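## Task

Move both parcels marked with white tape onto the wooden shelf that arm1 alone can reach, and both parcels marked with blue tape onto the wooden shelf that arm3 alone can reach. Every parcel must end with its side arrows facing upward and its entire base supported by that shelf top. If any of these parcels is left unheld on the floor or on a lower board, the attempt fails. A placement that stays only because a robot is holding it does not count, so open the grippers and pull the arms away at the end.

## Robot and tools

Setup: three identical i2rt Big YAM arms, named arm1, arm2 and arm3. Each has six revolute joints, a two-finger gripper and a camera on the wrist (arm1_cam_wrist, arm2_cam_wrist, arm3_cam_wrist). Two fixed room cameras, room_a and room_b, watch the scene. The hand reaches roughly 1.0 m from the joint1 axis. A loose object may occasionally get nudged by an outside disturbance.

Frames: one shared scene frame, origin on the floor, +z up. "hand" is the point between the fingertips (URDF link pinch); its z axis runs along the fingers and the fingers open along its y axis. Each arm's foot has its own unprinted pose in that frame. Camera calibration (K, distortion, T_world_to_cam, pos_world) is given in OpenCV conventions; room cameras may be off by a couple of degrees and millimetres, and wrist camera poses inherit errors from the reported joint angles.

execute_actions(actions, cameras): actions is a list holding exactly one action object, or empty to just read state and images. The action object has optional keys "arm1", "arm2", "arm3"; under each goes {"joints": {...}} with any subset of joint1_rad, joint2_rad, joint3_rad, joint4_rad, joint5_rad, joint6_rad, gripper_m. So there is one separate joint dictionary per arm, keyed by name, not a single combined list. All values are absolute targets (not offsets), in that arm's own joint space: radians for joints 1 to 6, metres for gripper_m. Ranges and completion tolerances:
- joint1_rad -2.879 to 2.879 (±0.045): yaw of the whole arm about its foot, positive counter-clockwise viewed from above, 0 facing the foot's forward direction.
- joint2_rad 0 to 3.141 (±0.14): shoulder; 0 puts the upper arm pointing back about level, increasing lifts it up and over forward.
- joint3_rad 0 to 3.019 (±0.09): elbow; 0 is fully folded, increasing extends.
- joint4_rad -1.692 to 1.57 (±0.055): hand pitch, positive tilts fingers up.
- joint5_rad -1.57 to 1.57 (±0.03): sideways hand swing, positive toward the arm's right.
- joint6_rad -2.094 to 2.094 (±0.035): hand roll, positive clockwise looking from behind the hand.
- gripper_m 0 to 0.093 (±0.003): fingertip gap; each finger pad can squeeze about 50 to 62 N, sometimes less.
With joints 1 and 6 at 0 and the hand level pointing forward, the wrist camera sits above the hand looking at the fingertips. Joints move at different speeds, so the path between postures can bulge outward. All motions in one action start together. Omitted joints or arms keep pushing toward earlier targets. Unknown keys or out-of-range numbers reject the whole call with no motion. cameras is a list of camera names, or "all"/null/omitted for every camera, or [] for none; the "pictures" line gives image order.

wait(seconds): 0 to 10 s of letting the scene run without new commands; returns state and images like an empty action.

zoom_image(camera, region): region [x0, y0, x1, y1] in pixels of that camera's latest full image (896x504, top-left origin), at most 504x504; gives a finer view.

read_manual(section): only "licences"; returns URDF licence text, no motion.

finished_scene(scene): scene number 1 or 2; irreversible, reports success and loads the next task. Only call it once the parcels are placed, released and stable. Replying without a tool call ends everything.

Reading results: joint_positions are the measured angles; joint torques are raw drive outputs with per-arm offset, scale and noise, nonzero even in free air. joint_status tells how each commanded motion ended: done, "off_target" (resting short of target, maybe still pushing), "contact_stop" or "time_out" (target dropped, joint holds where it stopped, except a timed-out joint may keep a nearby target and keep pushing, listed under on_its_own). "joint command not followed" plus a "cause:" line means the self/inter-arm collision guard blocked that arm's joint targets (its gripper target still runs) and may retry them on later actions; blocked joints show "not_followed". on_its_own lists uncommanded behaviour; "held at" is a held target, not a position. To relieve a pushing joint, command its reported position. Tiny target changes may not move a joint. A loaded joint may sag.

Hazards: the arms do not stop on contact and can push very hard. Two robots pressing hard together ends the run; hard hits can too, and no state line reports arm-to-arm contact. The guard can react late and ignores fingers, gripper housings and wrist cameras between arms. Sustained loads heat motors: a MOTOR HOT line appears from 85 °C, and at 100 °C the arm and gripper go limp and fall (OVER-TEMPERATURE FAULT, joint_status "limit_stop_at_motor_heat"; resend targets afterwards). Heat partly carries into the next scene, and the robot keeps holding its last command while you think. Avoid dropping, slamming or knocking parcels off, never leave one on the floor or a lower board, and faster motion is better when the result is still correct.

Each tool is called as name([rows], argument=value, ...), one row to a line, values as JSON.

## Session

execute_actions(actions=[])

Scene clock: 0.00 s.
Joint torques (N m, as the arm reports them, + toward a larger angle): no reading
arm1.joint_positions: joint1_rad=-0.821 joint2_rad=+0.497 joint3_rad=+1.621 joint4_rad=-1.613 joint5_rad=+0.150 joint6_rad=+0.222 gripper_m=+0.094
arm1.joint_status: not commanded
arm1.hand: x=-0.6229 y=-1.0866 z=+1.4876 quat_wxyz=(-0.342, -0.713, -0.477, +0.385) (m; scene frame)
arm2.joint_positions: joint1_rad=+0.639 joint2_rad=+0.556 joint3_rad=+1.336 joint4_rad=-1.485 joint5_rad=-0.117 joint6_rad=+0.794 gripper_m=+0.095
arm2.joint_status: not commanded
arm2.hand: x=+0.1589 y=-0.2044 z=+1.3890 quat_wxyz=(+0.251, +0.882, -0.218, -0.334) (m; scene frame)
arm3.joint_positions: joint1_rad=+0.216 joint2_rad=+0.557 joint3_rad=+1.344 joint4_rad=-1.358 joint5_rad=+0.113 joint6_rad=+0.601 gripper_m=+0.095
arm3.joint_status: not commanded
arm3.hand: x=+0.0341 y=+1.0763 z=+1.3662 quat_wxyz=(-0.160, -0.861, +0.166, +0.453) (m; scene frame)
pictures: arm1_cam_wrist, arm2_cam_wrist, arm3_cam_wrist, room_a, room_b
camera_calibration (this result's frames):
arm1_cam_wrist: T_world_to_cam=[[-0.939549, 0.316492, -0.130695, -0.0479041], [0.341264, 0.834216, -0.433155, 1.76661], [-0.0280623, -0.451572, -0.891793, 0.940071], [0, 0, 0, 1]] pos_world=[-0.621508, -1.03406, 1.5973]
arm2_cam_wrist: T_world_to_cam=[[0.221961, 0.781519, -0.583062, 0.931023], [0.961111, -0.27613, -0.00423921, -0.197477], [-0.164314, -0.559446, -0.812417, 1.16126], [0, 0, 0, 1]] pos_world=[0.173958, -0.132477, 1.48544]
arm3_cam_wrist: T_world_to_cam=[[0.133452, 0.893479, -0.428819, -0.381599], [0.91793, -0.274558, -0.286396, 0.659456], [-0.373624, -0.355406, -0.856791, 1.68854], [0, 0, 0, 1]] pos_world=[0.0764712, 1.12213, 1.47196]
Images, in order (width x height): arm1_cam_wrist 896x504, arm2_cam_wrist 896x504, arm3_cam_wrist 896x504, room_a 896x504, room_b 896x504.

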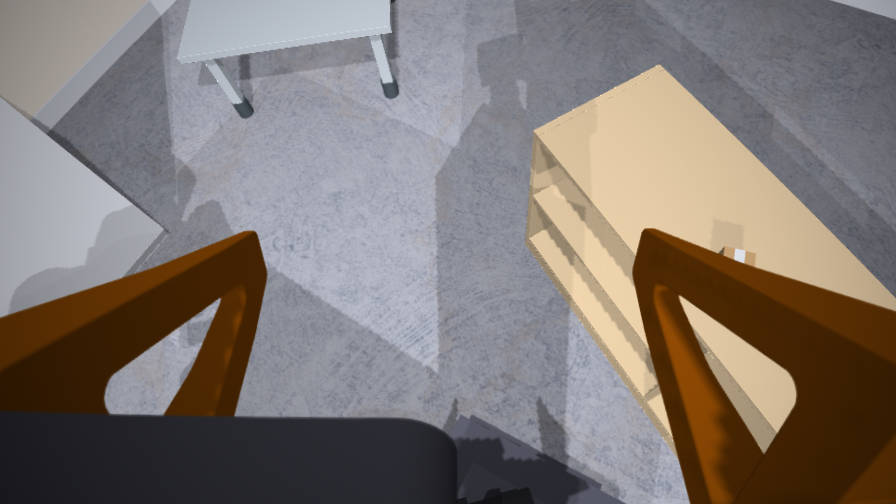

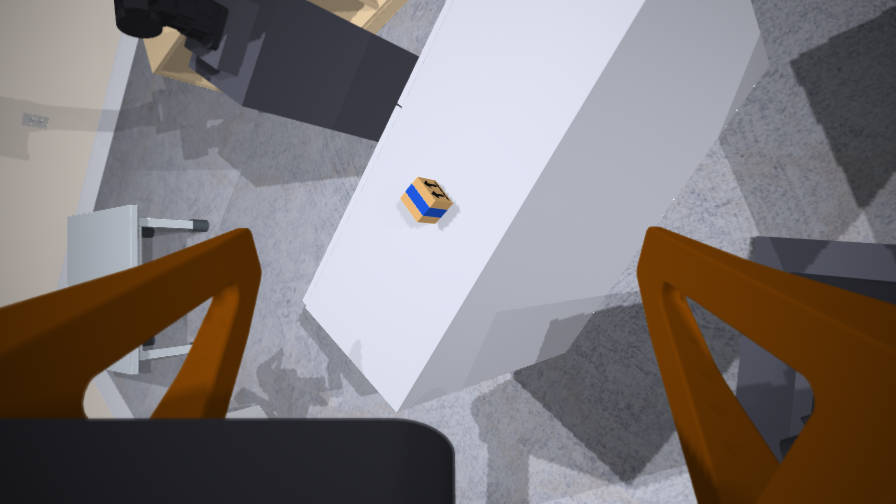

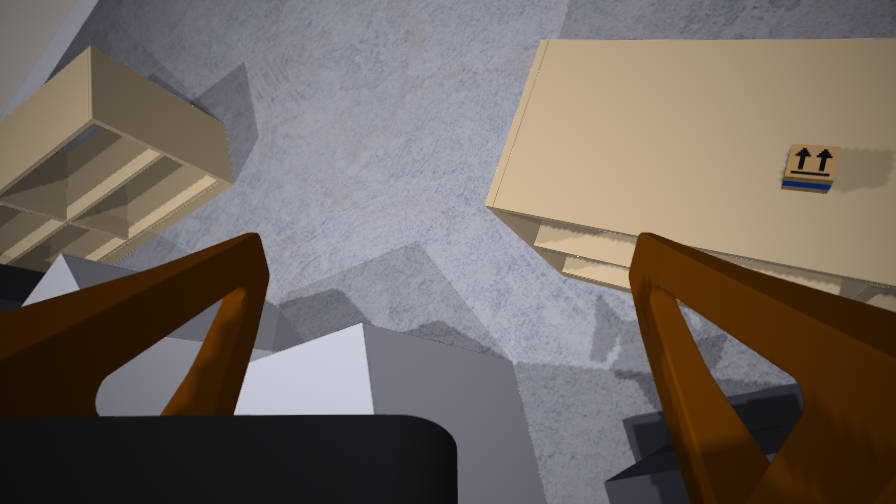

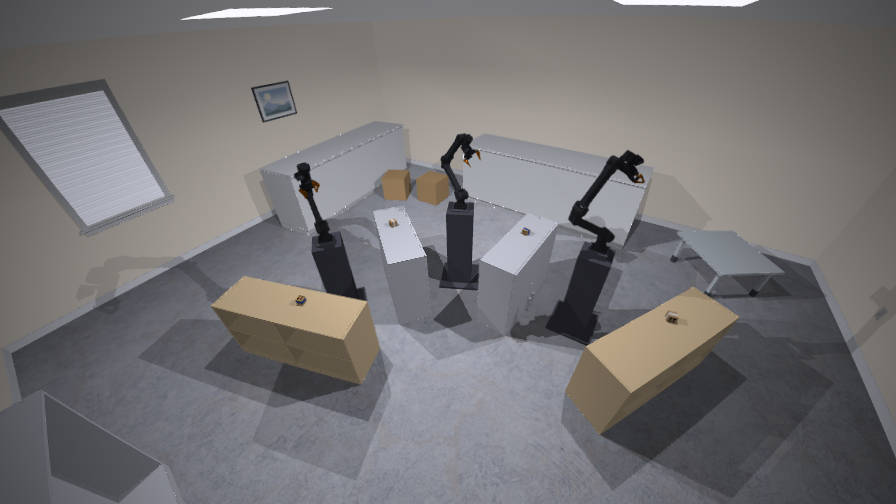

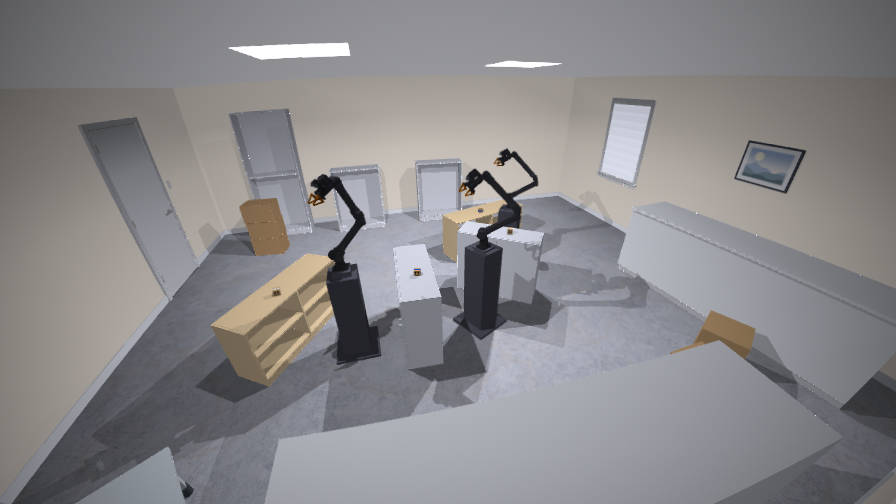

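zoom_image(camera="room_a", region=[640, 295, 700, 340])

zoom_image(camera="room_b", region=[246, 270, 306, 315])

zoom_image(camera="room_a", region=[363, 200, 423, 245])

zoom_image(camera="room_b", region=[480, 210, 540, 255])

zoom_image(camera="arm2_cam_wrist", region=[380, 160, 480, 240])

zoom_image(camera="room_b", region=[387, 250, 447, 295])

zoom_image(camera="room_a", region=[496, 210, 556, 255])

Region (640, 295, 700, 340) of room_a's 896x504 image, scaled by 8.400, with more detail than that image has; it fills the top 378 rows of this view, and the rest is white.

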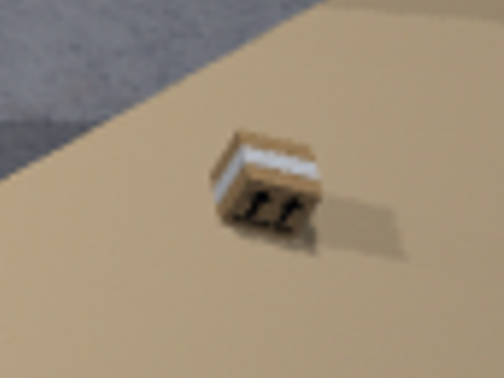

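Region (246, 270, 306, 315) of room_b's 896x504 image, scaled by 8.400, with more detail than that image has; it fills the top 378 rows of this view, and the rest is white.

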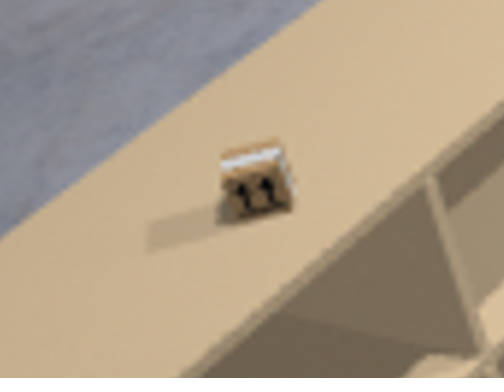

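Region (363, 200, 423, 245) of room_a's 896x504 image, scaled by 8.400, with more detail than that image has; it fills the top 378 rows of this view, and the rest is white.

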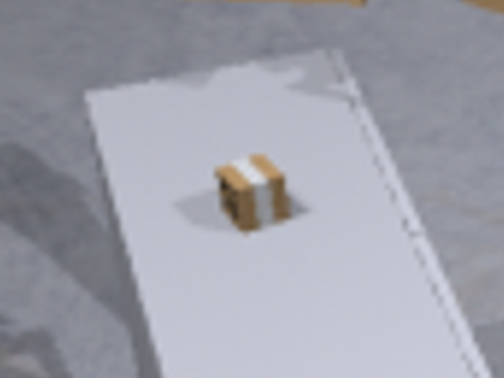

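Region (480, 210, 540, 255) of room_b's 896x504 image, scaled by 8.400, with more detail than that image has; it fills the top 378 rows of this view, and the rest is white.

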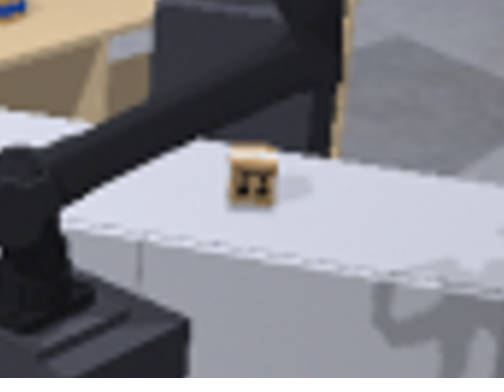

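Region (380, 160, 480, 240) of arm2_cam_wrist's 896x504 image, scaled by 5.040, with more detail than that image has; it fills the top 403 rows of this view, and the rest is white.

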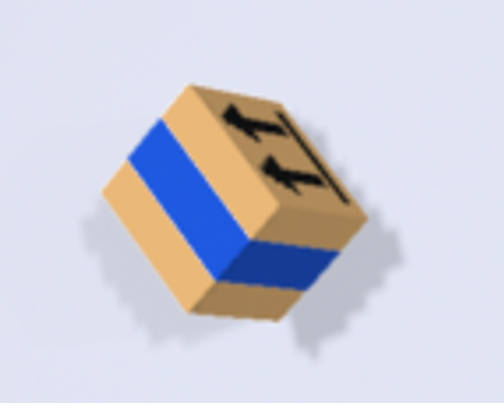

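Region (387, 250, 447, 295) of room_b's 896x504 image, scaled by 8.400, with more detail than that image has; it fills the top 378 rows of this view, and the rest is white.

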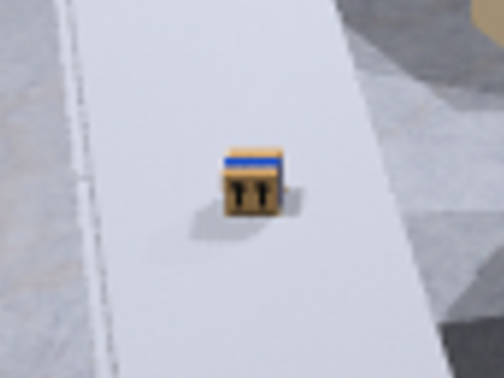

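Region (496, 210, 556, 255) of room_a's 896x504 image, scaled by 8.400, with more detail than that image has; it fills the top 378 rows of this view, and the rest is white.

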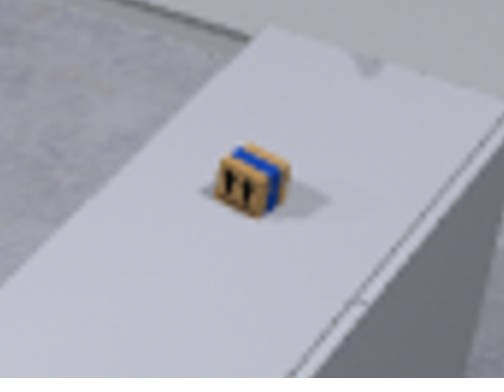

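execute_actions([
  {"arm1":{"joints":{"joint1_rad":-1.82,"joint2_rad":2.27,"joint3_rad":1.96,"joint4_rad":-1.24,"joint5_rad":0,"joint6_rad":0,"gripper_m":0.09}},"arm2":{"joints":{"joint1_rad":1.288,"joint2_rad":2.27,"joint3_rad":1.96,"joint4_rad":-1.24,"joint5_rad":0,"joint6_rad":0.437,"gripper_m":0.09}},"arm3":{"joints":{"joint1_rad":-0.532,"joint2_rad":2.21,"joint3_rad":1.575,"joint4_rad":-0.85,"joint5_rad":0,"joint6_rad":-0.13,"gripper_m":0.09}}},
])

Scene clock: 6.27 s.
Joint torques (N m, as the arm reports them, + toward a larger angle): arm1=[  1.07 -21.24  10.09   0.39  -0.02  -0.13] | arm2=[ -0.29 -20.47   8.77  -0.21   0.14  -0.13] | arm3=[  0.17 -20.42   9.     1.11  -0.08  -0.04]
arm1.joint_positions: joint1_rad=-1.832 joint2_rad=+2.245 joint3_rad=+1.934 joint4_rad=-1.234 joint5_rad=-0.001 joint6_rad=+0.008 gripper_m=+0.090
arm1.joint_status: all done
arm1.hand: x=-1.1954 y=-1.2959 z=+0.9083 quat_wxyz=(+0.000, -0.973, -0.232, +0.013) (m; scene frame)
arm2.joint_positions: joint1_rad=+1.293 joint2_rad=+2.277 joint3_rad=+1.939 joint4_rad=-1.235 joint5_rad=+0.001 joint6_rad=+0.448 gripper_m=+0.090
arm2.joint_status: all done
arm2.hand: x=-0.0731 y=-0.6672 z=+0.8869 quat_wxyz=(-0.004, +0.974, +0.227, +0.006) (m; scene frame)
arm3.joint_positions: joint1_rad=-0.538 joint2_rad=+2.191 joint3_rad=+1.561 joint4_rad=-0.849 joint5_rad=+0.000 joint6_rad=-0.122 gripper_m=+0.090
arm3.joint_status: all done
arm3.hand: x=-0.3153 y=+1.4024 z=+0.7688 quat_wxyz=(+0.013, -0.984, +0.174, +0.044) (m; scene frame)
pictures: arm1_cam_wrist, arm2_cam_wrist, arm3_cam_wrist, room_a, room_b
camera_calibration (this result's frames):
arm1_cam_wrist: T_world_to_cam=[[-0.441651, 0.897166, 0.00607216, 0.628177], [0.742507, 0.361701, 0.563787, 0.847446], [0.503614, 0.253506, -0.825898, 1.80227], [0, 0, 0, 1]] pos_world=[-1.25945, -1.32699, 1.0069]
arm2_cam_wrist: T_world_to_cam=[[-0.443614, 0.896128, 0.0127048, 0.550897], [0.722699, 0.349306, 0.596399, -0.237285], [0.530012, 0.273753, -0.802588, 1.05429], [0, 0, 0, 1]] pos_world=[-0.142917, -0.699405, 0.980681]
arm3_cam_wrist: T_world_to_cam=[[0.341591, 0.939844, 0.00288433, -1.2138], [0.813074, -0.297052, 0.50067, 0.292091], [0.471409, -0.168679, -0.865634, 1.17341], [0, 0, 0, 1]] pos_world=[-0.376022, 1.42548, 0.873001]
Images, in order (width x height): arm1_cam_wrist 896x504, arm2_cam_wrist 896x504, arm3_cam_wrist 896x504, room_a 896x504, room_b 896x504.

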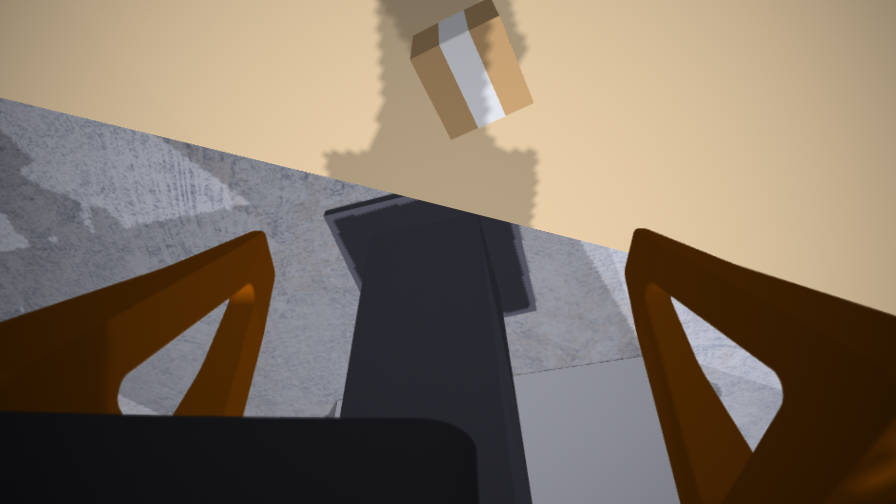

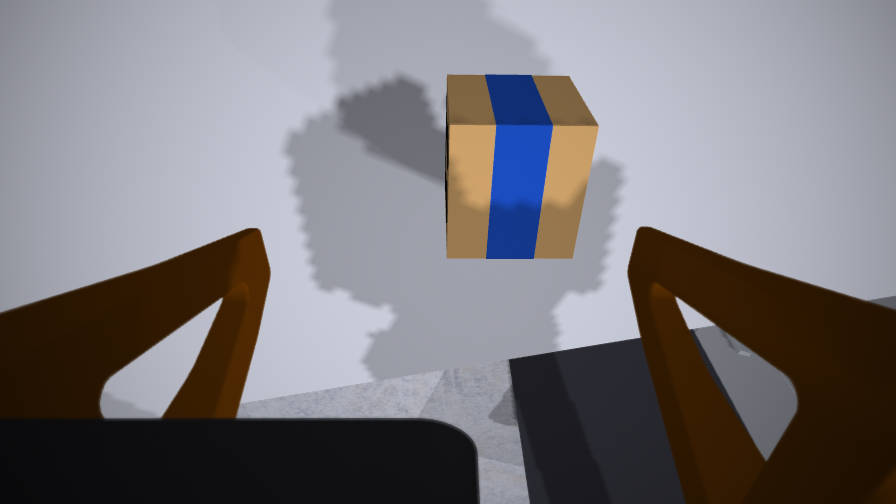

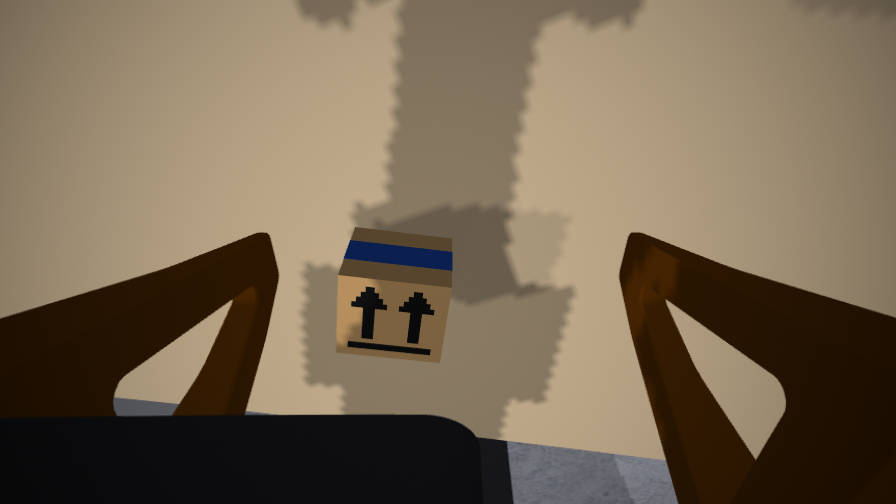

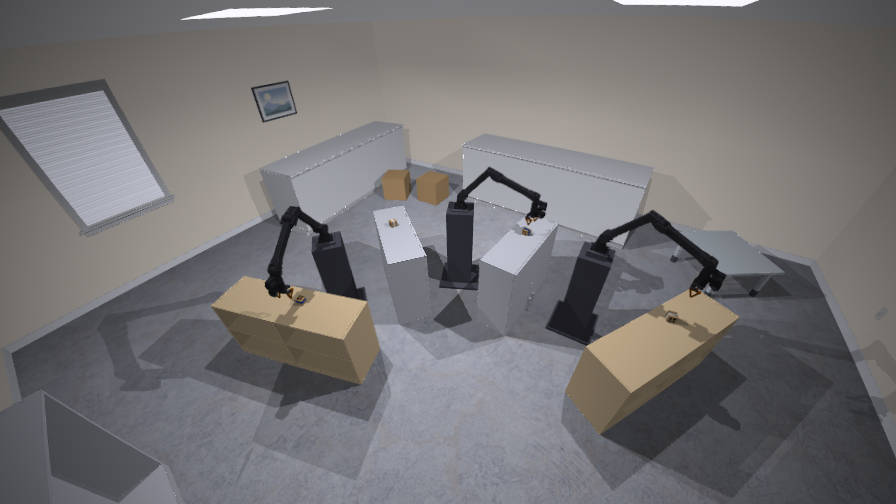

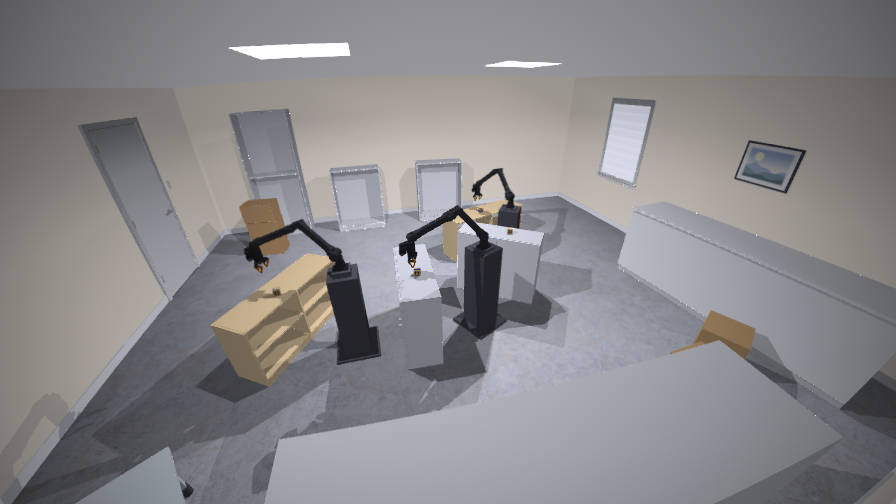

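execute_actions([
  {"arm1":{"joints":{"joint1_rad":-1.0,"joint2_rad":1.6,"joint3_rad":1.2,"joint4_rad":-0.8}},"arm2":{"joints":{"joint1_rad":1.265,"joint3_rad":1.647,"joint4_rad":-0.86}},"arm3":{"joints":{"joint1_rad":-0.495,"joint2_rad":2.40,"joint3_rad":1.535,"joint4_rad":-0.96,"joint6_rad":0.04}}},
], cameras=["arm2_cam_wrist","arm3_cam_wrist"])

Scene clock: 10.00 s.
Joint torques (N m, as the arm reports them, + toward a larger angle): arm1=[  0.71 -12.38   9.04   1.39   0.1   -0.1 ] | arm2=[ -0.59 -18.19   6.52   0.53   0.14  -0.13] | arm3=[ -0.5  -22.82   6.99   0.27  -0.07   0.1 ]
arm1.joint_positions: joint1_rad=-1.006 joint2_rad=+1.581 joint3_rad=+1.193 joint4_rad=-0.807 joint5_rad=-0.003 joint6_rad=+0.005 gripper_m=+0.090
arm1.joint_status: all done
arm1.hand: x=-0.7315 y=-1.5025 z=+1.0199 quat_wxyz=(-0.111, -0.782, -0.595, +0.146) (m; scene frame)
arm2.joint_positions: joint1_rad=+1.264 joint2_rad=+2.267 joint3_rad=+1.644 joint4_rad=-0.871 joint5_rad=+0.001 joint6_rad=+0.448 gripper_m=+0.090
arm2.joint_status: all done
arm2.hand: x=-0.0664 y=-0.6286 z=+0.7950 quat_wxyz=(+0.020, +0.977, +0.213, -0.025) (m; scene frame)
arm3.joint_positions: joint1_rad=-0.491 joint2_rad=+2.405 joint3_rad=+1.518 joint4_rad=-0.957 joint5_rad=+0.000 joint6_rad=+0.033 gripper_m=+0.090
arm3.joint_status: all done
arm3.hand: x=-0.2319 y=+1.3322 z=+0.6411 quat_wxyz=(-0.027, -0.965, +0.225, -0.134) (m; scene frame)
pictures: arm2_cam_wrist, arm3_cam_wrist
camera_calibration (this result's frames):
arm2_cam_wrist: T_world_to_cam=[[-0.417883, 0.908257, -0.021075, 0.55661], [0.761199, 0.362697, 0.537613, -0.143066], [0.495934, 0.208617, -0.842928, 0.95522], [0, 0, 0, 1]] pos_world=[-0.132228, -0.65293, 0.893826]
arm3_cam_wrist: T_world_to_cam=[[0.442034, 0.896998, 0.000297412, -1.0939], [0.565142, -0.278755, 0.776473, 0.00860105], [0.696578, -0.34306, -0.63015, 1.14525], [0, 0, 0, 1]] pos_world=[-0.319073, 1.37651, 0.715324]
Images, in order (width x height): arm2_cam_wrist 896x504, arm3_cam_wrist 896x504.

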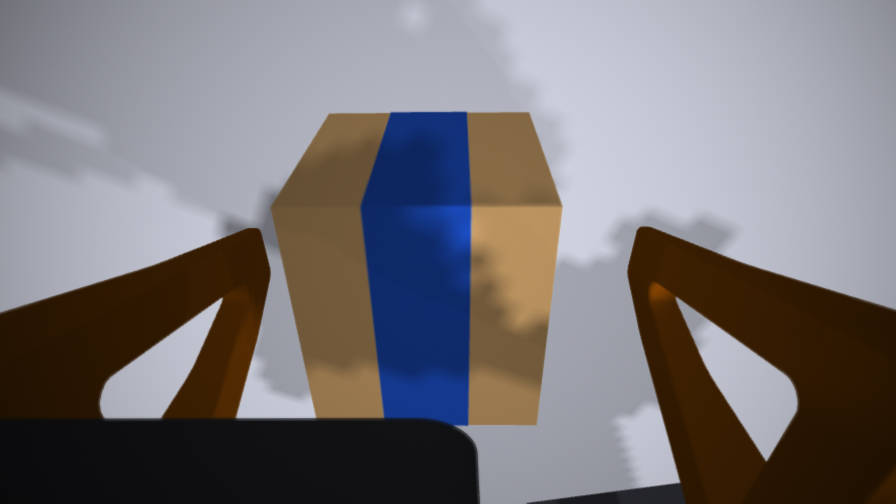

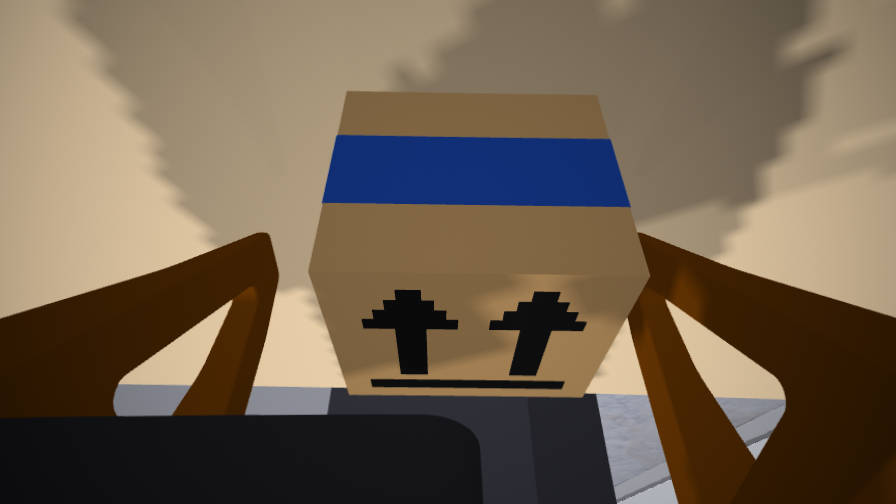

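execute_actions([
  {"arm1":{"joints":{"joint1_rad":-0.6}},"arm2":{"joints":{"gripper_m":0.035}},"arm3":{"joints":{"joint4_rad":-0.897,"joint1_rad":-0.503}}},
], cameras=["arm3_cam_wrist"])

Scene clock: 13.00 s.
Joint torques (N m, as the arm reports them, + toward a larger angle): arm1=[ -1.01 -12.44   8.95   1.43   0.    -0.1 ] | arm2=[ -0.14 -18.45   6.53   0.53   0.14  -0.13] | arm3=[ -0.99 -22.4    7.04   0.86  -0.07   0.1 ]
arm1.joint_positions: joint1_rad=-0.588 joint2_rad=+1.581 joint3_rad=+1.193 joint4_rad=-0.807 joint5_rad=-0.001 joint6_rad=+0.005 gripper_m=+0.090
arm1.joint_status: all done
arm1.hand: x=-0.5095 y=-1.5155 z=+1.0192 quat_wxyz=(-0.139, -0.643, -0.744, +0.120) (m; scene frame)
arm2.joint_positions: joint1_rad=+1.264 joint2_rad=+2.267 joint3_rad=+1.644 joint4_rad=-0.871 joint5_rad=+0.001 joint6_rad=+0.447 gripper_m=+0.049
arm2.joint_status: gripper_m off_target (ended at +0.049, target +0.035)
arm2.hand: x=-0.0665 y=-0.6287 z=+0.7950 quat_wxyz=(+0.020, +0.976, +0.213, -0.026) (m; scene frame)
arm3.joint_positions: joint1_rad=-0.494 joint2_rad=+2.405 joint3_rad=+1.518 joint4_rad=-0.906 joint5_rad=+0.000 joint6_rad=+0.033 gripper_m=+0.090
arm3.joint_status: all done
arm3.hand: x=-0.2423 y=+1.3387 z=+0.6380 quat_wxyz=(-0.022, -0.967, +0.227, -0.109) (m; scene frame)
pictures: arm3_cam_wrist
camera_calibration (this result's frames):
arm3_cam_wrist: T_world_to_cam=[[0.444755, 0.895651, -0.00134125, -1.09163], [0.599618, -0.29664, 0.743278, 0.0721879], [0.66532, -0.331381, -0.668981, 1.15434], [0, 0, 0, 1]] pos_world=[-0.325785, 1.38166, 0.717114]
Images, in order (width x height): arm3_cam_wrist 896x504.

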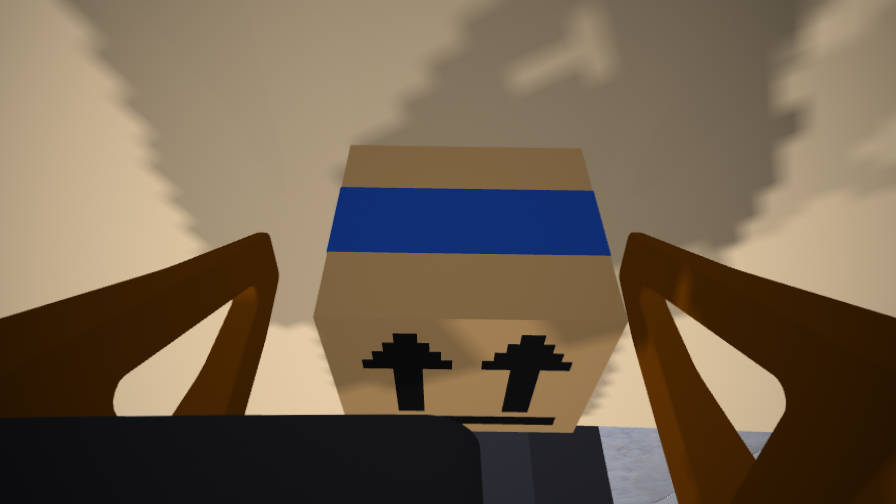

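execute_actions([
  {"arm1":{"joints":{"joint1_rad":0.0}},"arm2":{"joints":{"joint2_rad":2.0,"joint4_rad":-1.14}},"arm3":{"joints":{"gripper_m":0.035}}},
], cameras=[])

execute_actions([
  {"arm1":{"joints":{"joint1_rad":0.9}},"arm2":{"joints":{"joint1_rad":-0.96}},"arm3":{"joints":{"joint2_rad":2.0}}},
])

Scene clock: 14.57 s.
Joint torques (N m, as the arm reports them, + toward a larger angle): arm1=[ -0.45 -12.39   8.96   1.44  -0.05  -0.1 ] | arm2=[ -0.12 -16.47   7.98  -0.21   0.14  -0.12] | arm3=[ -0.98 -22.36   6.99   0.86  -0.07   0.1 ]
arm1.joint_positions: joint1_rad=+0.004 joint2_rad=+1.581 joint3_rad=+1.193 joint4_rad=-0.807 joint5_rad=+0.000 joint6_rad=+0.005 gripper_m=+0.090
arm1.joint_status: all done
arm1.hand: x=-0.2266 y=-1.3804 z=+1.0194 quat_wxyz=(-0.169, -0.398, -0.899, +0.072) (m; scene frame)
arm2.joint_positions: joint1_rad=+1.264 joint2_rad=+1.996 joint3_rad=+1.636 joint4_rad=-1.131 joint5_rad=+0.001 joint6_rad=+0.447 gripper_m=+0.049
arm2.joint_status: all done
arm2.hand: x=-0.0493 y=-0.6075 z=+0.9535 quat_wxyz=(+0.021, +0.976, +0.213, -0.027) (m; scene frame)
arm3.joint_positions: joint1_rad=-0.494 joint2_rad=+2.405 joint3_rad=+1.518 joint4_rad=-0.905 joint5_rad=+0.000 joint6_rad=+0.033 gripper_m=+0.056
arm3.joint_status: gripper_m off_target (ended at +0.056, target +0.035)
arm3.hand: x=-0.2424 y=+1.3388 z=+0.6380 quat_wxyz=(-0.022, -0.967, +0.227, -0.109) (m; scene frame)
pictures: none
No camera images: the call's "cameras" was empty. Leave "cameras" out to get every camera's image.

Scene clock: 17.00 s.
Joint torques (N m, as the arm reports them, + toward a larger angle): arm1=[  0.39 -12.38   8.96   1.38  -0.05  -0.11] | arm2=[ -0.17 -16.7    8.17  -0.17   0.12  -0.1 ] | arm3=[ -0.98 -18.07   9.63   1.55  -0.07   0.1 ]
arm1.joint_positions: joint1_rad=+0.899 joint2_rad=+1.581 joint3_rad=+1.193 joint4_rad=-0.806 joint5_rad=+0.000 joint6_rad=+0.005 gripper_m=+0.090
arm1.joint_status: all done
arm1.hand: x=-0.0529 y=-0.9485 z=+1.0221 quat_wxyz=(-0.186, +0.030, -0.982, -0.010) (m; scene frame)
arm2.joint_positions: joint1_rad=-0.960 joint2_rad=+1.996 joint3_rad=+1.636 joint4_rad=-1.131 joint5_rad=+0.002 joint6_rad=+0.446 gripper_m=+0.049
arm2.joint_status: all done
arm2.hand: x=+0.2090 y=+0.4680 z=+0.9640 quat_wxyz=(-0.024, +0.624, -0.780, -0.036) (m; scene frame)
arm3.joint_positions: joint1_rad=-0.494 joint2_rad=+1.973 joint3_rad=+1.528 joint4_rad=-0.901 joint5_rad=+0.000 joint6_rad=+0.033 gripper_m=+0.056
arm3.joint_status: all done
arm3.hand: x=-0.3308 y=+1.3792 z=+0.8873 quat_wxyz=(+0.022, -0.967, +0.227, +0.109) (m; scene frame)
pictures: arm1_cam_wrist, arm2_cam_wrist, arm3_cam_wrist, room_a, room_b
camera_calibration (this result's frames):
arm1_cam_wrist: T_world_to_cam=[[0.0519217, -0.998557, -0.0137053, -0.931386], [-0.967675, -0.0536981, 0.246418, -0.350731], [-0.246798, 0.000467825, -0.969067, 1.09952], [0, 0, 0, 1]] pos_world=[-0.0196734, -0.94939, 1.13917]
arm2_cam_wrist: T_world_to_cam=[[0.975817, -0.217816, -0.0183576, -0.0875886], [-0.177115, -0.837095, 0.517592, -0.0644424], [-0.128107, -0.501824, -0.85543, 1.20735], [0, 0, 0, 1]] pos_world=[0.228727, 0.532855, 1.06455]
arm3_cam_wrist: T_world_to_cam=[[0.441777, 0.896996, -0.0151872, -1.07878], [0.831802, -0.403209, 0.381482, 0.496783], [0.336064, -0.181163, -0.924252, 1.30388], [0, 0, 0, 1]] pos_world=[-0.374834, 1.40418, 0.999213]
Images, in order (width x height): arm1_cam_wrist 896x504, arm2_cam_wrist 896x504, arm3_cam_wrist 896x504, room_a 896x504, room_b 896x504.

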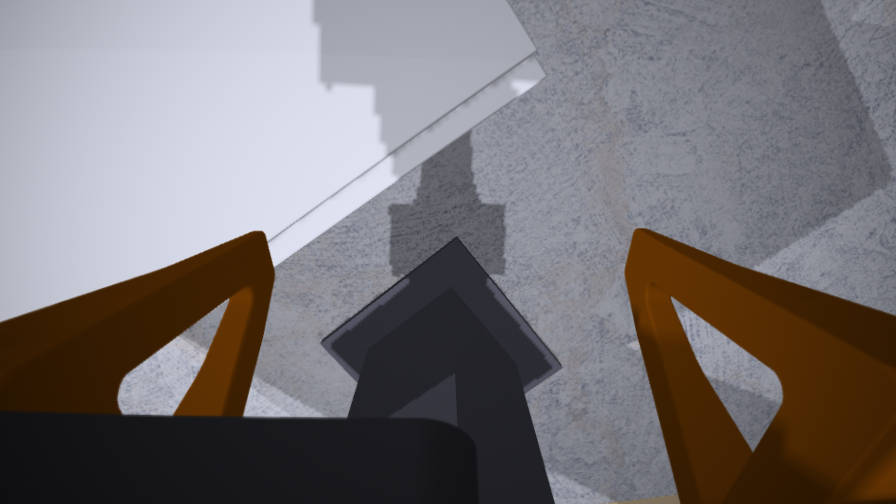

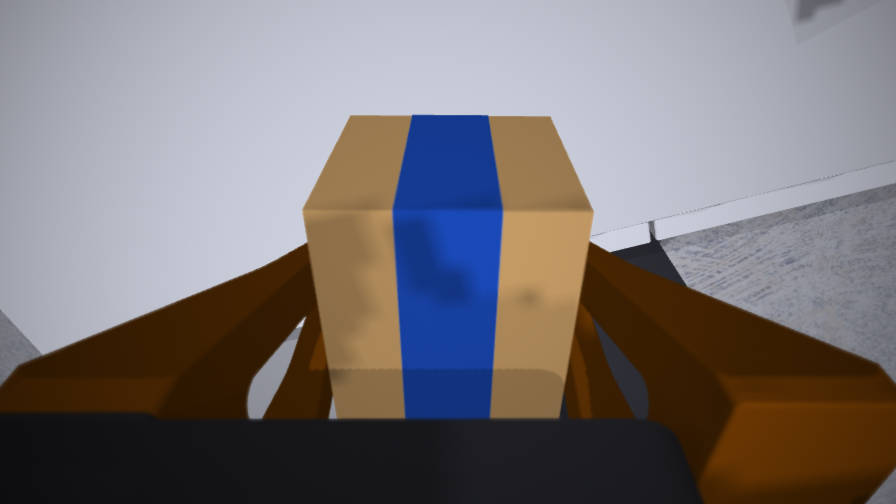

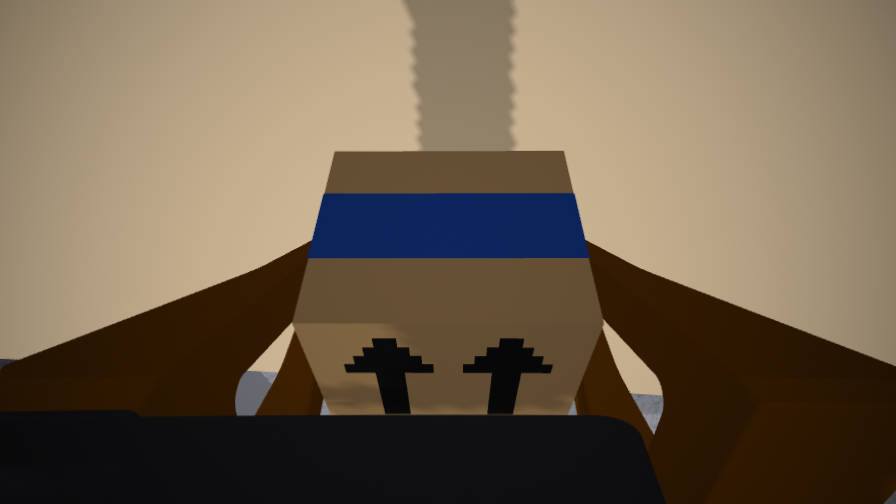

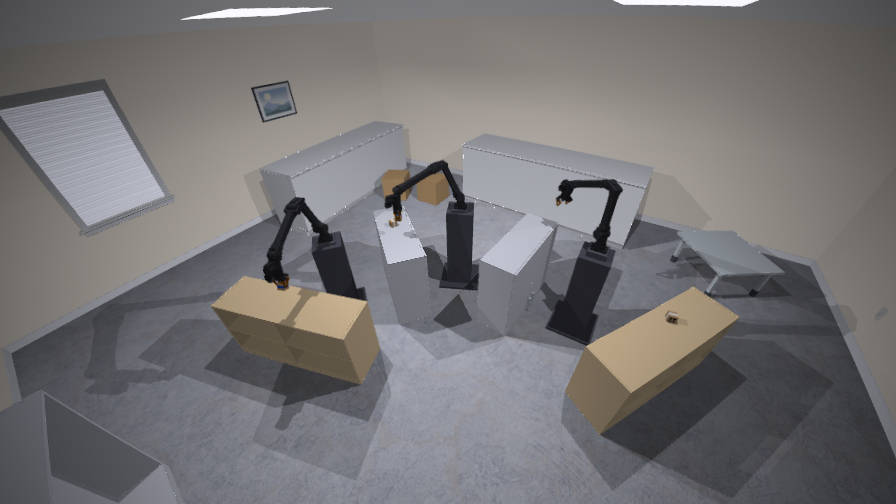

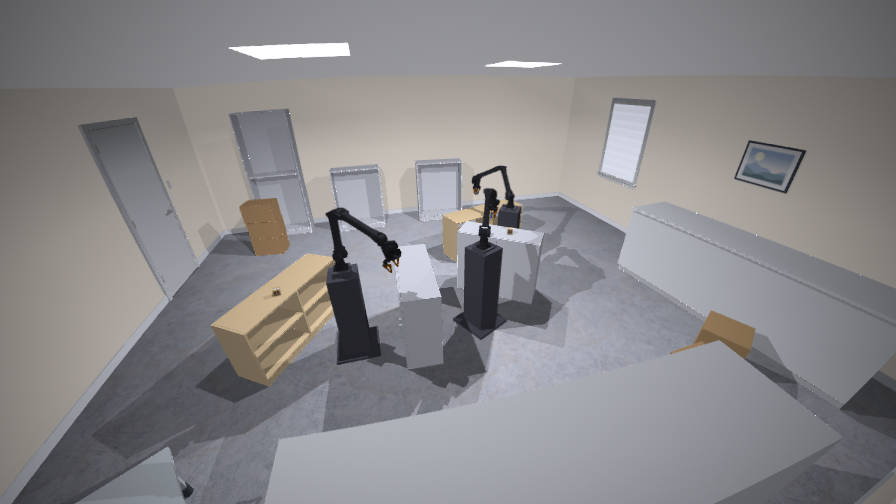

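zoom_image(camera="room_a", region=[360, 190, 570, 350])

Region (360, 190, 570, 350) of room_a's 896x504 image, scaled by 2.400, with more detail than that image has; it fills the top 384 rows of this view, and the rest is white.

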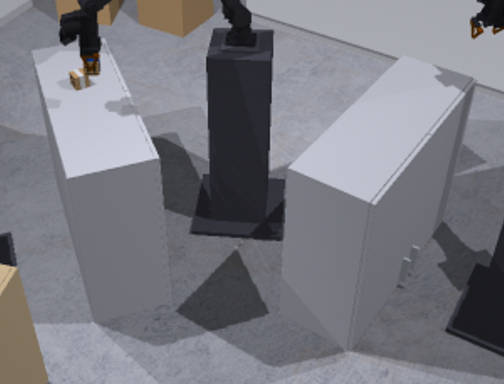

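execute_actions([
  {"arm2":{"joints":{"joint1_rad":-1.07,"joint6_rad":-0.2}},"arm3":{"joints":{"joint3_rad":1.095,"joint4_rad":1.36,"joint6_rad":0.0}}},
], cameras=["arm2_cam_wrist","arm3_cam_wrist"])

Scene clock: 20.90 s.
Joint torques (N m, as the arm reports them, + toward a larger angle): arm1=[  0.42 -12.28   8.97   1.41  -0.04  -0.09] | arm2=[ -0.29 -16.54   8.21  -0.15   0.08  -0.13] | arm3=[ -1.01 -17.82   8.33   2.97  -0.06  -0.04]
arm1.joint_positions: joint1_rad=+0.899 joint2_rad=+1.581 joint3_rad=+1.193 joint4_rad=-0.806 joint5_rad=+0.000 joint6_rad=+0.005 gripper_m=+0.090
arm1.joint_status: not commanded
arm1.hand: x=-0.0529 y=-0.9485 z=+1.0221 quat_wxyz=(-0.186, +0.030, -0.982, -0.010) (m; scene frame)
arm2.joint_positions: joint1_rad=-1.069 joint2_rad=+1.996 joint3_rad=+1.636 joint4_rad=-1.131 joint5_rad=+0.001 joint6_rad=-0.189 gripper_m=+0.049
arm2.joint_status: all done
arm2.hand: x=+0.2754 y=+0.4793 z=+0.9647 quat_wxyz=(-0.035, +0.805, -0.591, -0.026) (m; scene frame)
arm3.joint_positions: joint1_rad=-0.494 joint2_rad=+1.991 joint3_rad=+1.080 joint4_rad=+1.342 joint5_rad=+0.000 joint6_rad=+0.008 gripper_m=+0.056
arm3.joint_status: all done
arm3.hand: x=-0.3891 y=+1.4059 z=+1.0884 quat_wxyz=(+0.176, -0.527, +0.117, +0.823) (m; scene frame)
pictures: arm2_cam_wrist, arm3_cam_wrist
camera_calibration (this result's frames):
arm2_cam_wrist: T_world_to_cam=[[0.953738, 0.298702, 0.0340709, -0.441998], [0.239023, -0.822123, 0.516702, -0.16449], [0.18235, -0.484655, -0.855487, 1.12841], [0, 0, 0, 1]] pos_world=[0.255101, 0.543684, 1.06539]
arm3_cam_wrist: T_world_to_cam=[[0.406572, 0.913615, -0.00249284, -1.12479], [0.167232, -0.0771028, -0.982898, 1.24721], [-0.898183, 0.399202, -0.184134, -0.587571], [0, 0, 0, 1]] pos_world=[-0.27901, 1.35835, 1.11488]
Images, in order (width x height): arm2_cam_wrist 896x504, arm3_cam_wrist 896x504.

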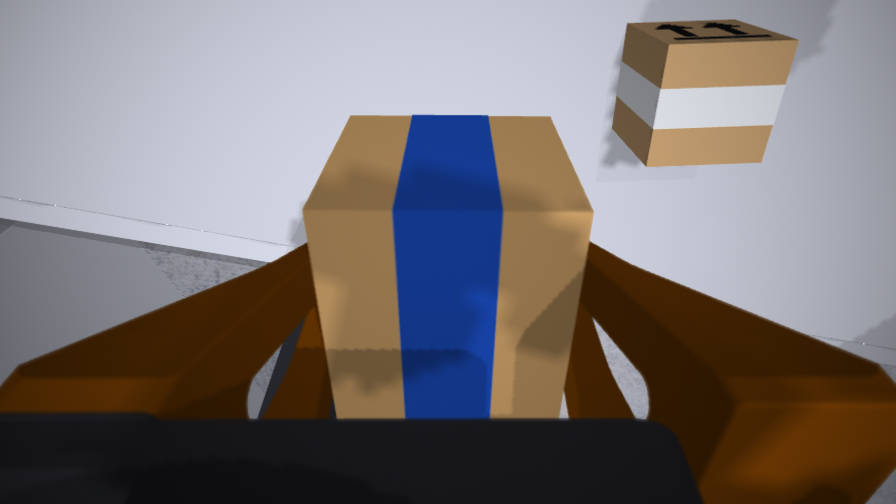

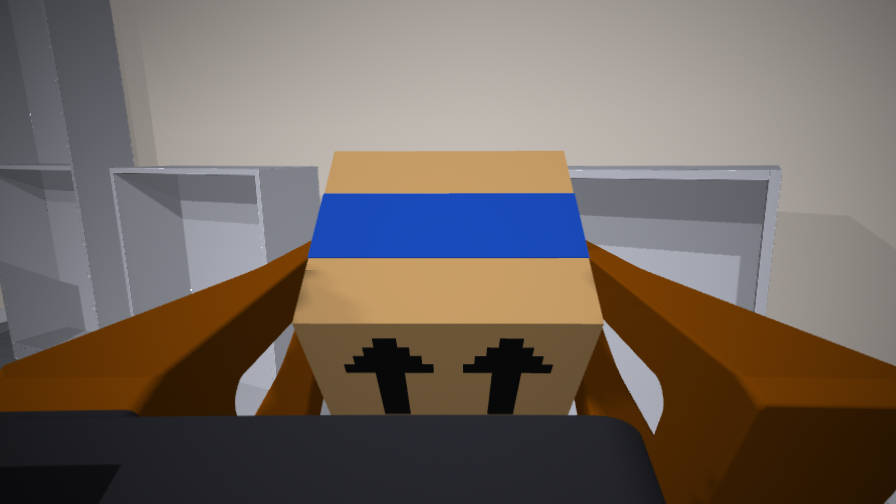

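execute_actions([
  {"arm2":{"joints":{"joint1_rad":-0.95,"joint2_rad":2.265,"joint4_rad":-0.865,"joint6_rad":0.45}},"arm3":{"joints":{"joint2_rad":2.635}}},
], cameras=["arm2_cam_wrist","arm3_cam_wrist","room_a"])

Scene clock: 23.80 s.
Joint torques (N m, as the arm reports them, + toward a larger angle): arm1=[  0.27 -12.31   8.97   1.38  -0.04  -0.1 ] | arm2=[ -0.75 -19.26   7.16   0.54   0.19   0.19] | arm3=[ -1.03 -19.67   2.75   2.95  -0.07  -0.03]
arm1.joint_positions: joint1_rad=+0.899 joint2_rad=+1.581 joint3_rad=+1.193 joint4_rad=-0.806 joint5_rad=+0.000 joint6_rad=+0.005 gripper_m=+0.090
arm1.joint_status: not commanded
arm1.hand: x=-0.0529 y=-0.9485 z=+1.0221 quat_wxyz=(-0.186, +0.030, -0.982, -0.010) (m; scene frame)
arm2.joint_positions: joint1_rad=-0.952 joint2_rad=+2.273 joint3_rad=+1.636 joint4_rad=-0.876 joint5_rad=+0.000 joint6_rad=+0.438 gripper_m=+0.049
arm2.joint_status: all done
arm2.hand: x=+0.2003 y=+0.4900 z=+0.7994 quat_wxyz=(-0.018, +0.630, -0.776, -0.026) (m; scene frame)
arm3.joint_positions: joint1_rad=-0.494 joint2_rad=+2.637 joint3_rad=+1.088 joint4_rad=+1.352 joint5_rad=+0.000 joint6_rad=+0.007 gripper_m=+0.056
arm3.joint_status: all done
arm3.hand: x=-0.3337 y=+1.3805 z=+0.6633 quat_wxyz=(+0.132, -0.755, +0.167, +0.620) (m; scene frame)
pictures: arm2_cam_wrist, arm3_cam_wrist, room_a
camera_calibration (this result's frames):
arm2_cam_wrist: T_world_to_cam=[[0.979062, -0.203315, -0.0100327, -0.0917776], [-0.166484, -0.828116, 0.535263, 0.0169957], [-0.117135, -0.522385, -0.844626, 1.07572], [0, 0, 0, 1]] pos_world=[0.21869, 0.557356, 0.898564]
arm3_cam_wrist: T_world_to_cam=[[0.409471, 0.912291, -0.00760374, -1.11897], [0.66034, -0.302116, -0.687516, 1.09745], [-0.629512, 0.276497, -0.72613, 0.0125932], [0, 0, 0, 1]] pos_world=[-0.258578, 1.3489, 0.755149]
Images, in order (width x height): arm2_cam_wrist 896x504, arm3_cam_wrist 896x504, room_a 896x504.

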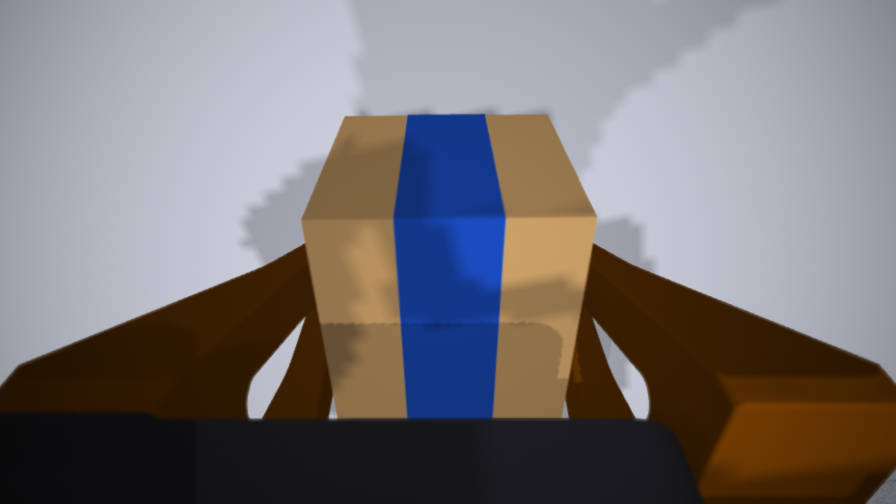

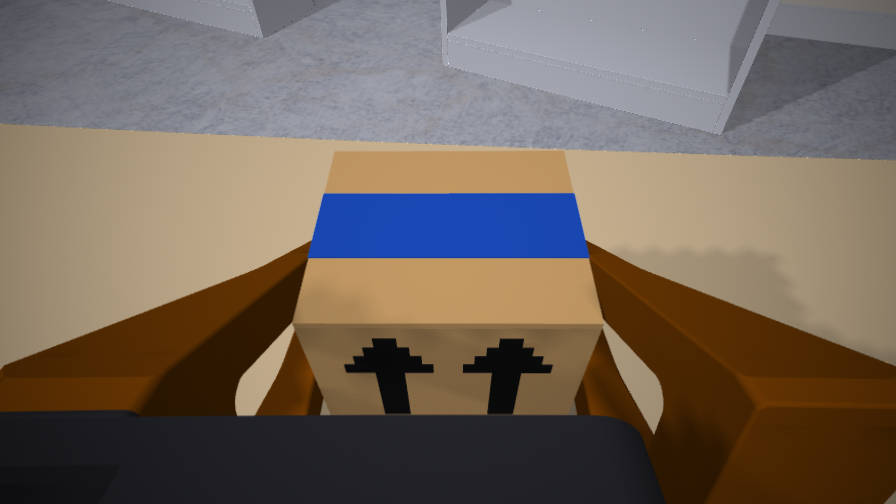

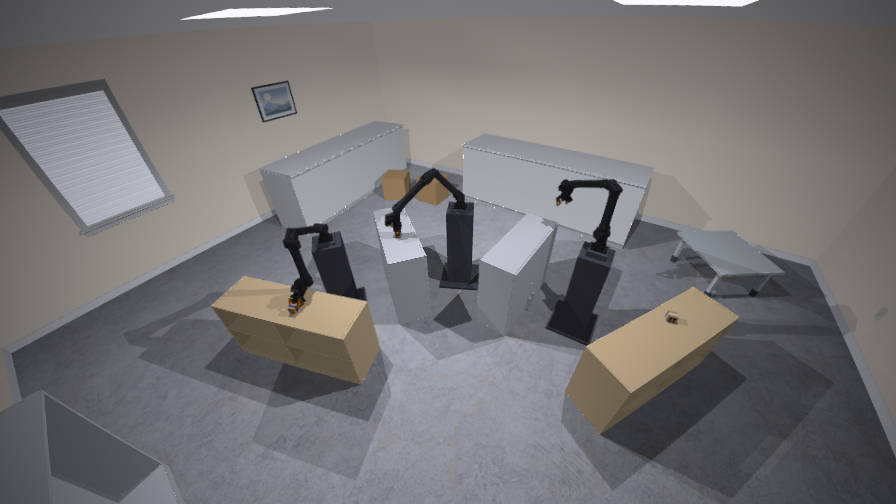

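execute_actions([
  {"arm2":{"joints":{"gripper_m":0.09}},"arm3":{"joints":{"joint4_rad":1.285}}},
], cameras=["arm3_cam_wrist"])

Scene clock: 25.27 s.
Joint torques (N m, as the arm reports them, + toward a larger angle): arm1=[  0.27 -12.39   8.93   1.39  -0.03  -0.1 ] | arm2=[ -0.24 -19.17   7.2    0.56   0.19   0.15] | arm3=[ -0.99 -19.08   2.64   2.42  -0.07  -0.04]
arm1.joint_positions: joint1_rad=+0.899 joint2_rad=+1.581 joint3_rad=+1.193 joint4_rad=-0.806 joint5_rad=+0.000 joint6_rad=+0.005 gripper_m=+0.090
arm1.joint_status: not commanded
arm1.hand: x=-0.0529 y=-0.9485 z=+1.0221 quat_wxyz=(-0.186, +0.030, -0.982, -0.010) (m; scene frame)
arm2.joint_positions: joint1_rad=-0.952 joint2_rad=+2.273 joint3_rad=+1.636 joint4_rad=-0.876 joint5_rad=+0.000 joint6_rad=+0.439 gripper_m=+0.090
arm2.joint_status: all done
arm2.hand: x=+0.2003 y=+0.4900 z=+0.7994 quat_wxyz=(-0.018, +0.630, -0.776, -0.026) (m; scene frame)
arm3.joint_positions: joint1_rad=-0.494 joint2_rad=+2.637 joint3_rad=+1.088 joint4_rad=+1.292 joint5_rad=+0.000 joint6_rad=+0.007 gripper_m=+0.056
arm3.joint_status: all done
arm3.hand: x=-0.3306 y=+1.3791 z=+0.6488 quat_wxyz=(+0.127, -0.774, +0.171, +0.597) (m; scene frame)
pictures: arm3_cam_wrist
camera_calibration (this result's frames):
arm3_cam_wrist: T_world_to_cam=[[0.40989, 0.9121, -0.00800817, -1.11838], [0.697032, -0.318879, -0.642233, 1.09088], [-0.588334, 0.257663, -0.766468, 0.0701348], [0, 0, 0, 1]] pos_world=[-0.260698, 1.34986, 0.745396]
Images, in order (width x height): arm3_cam_wrist 896x504.

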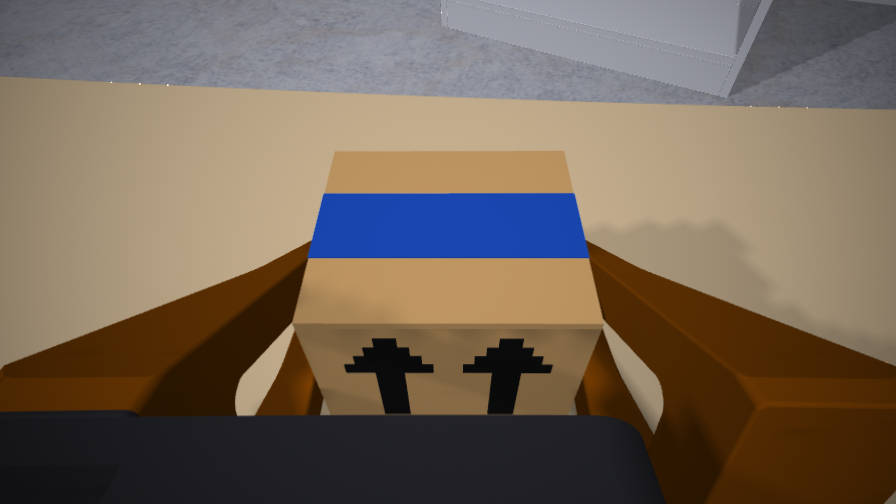

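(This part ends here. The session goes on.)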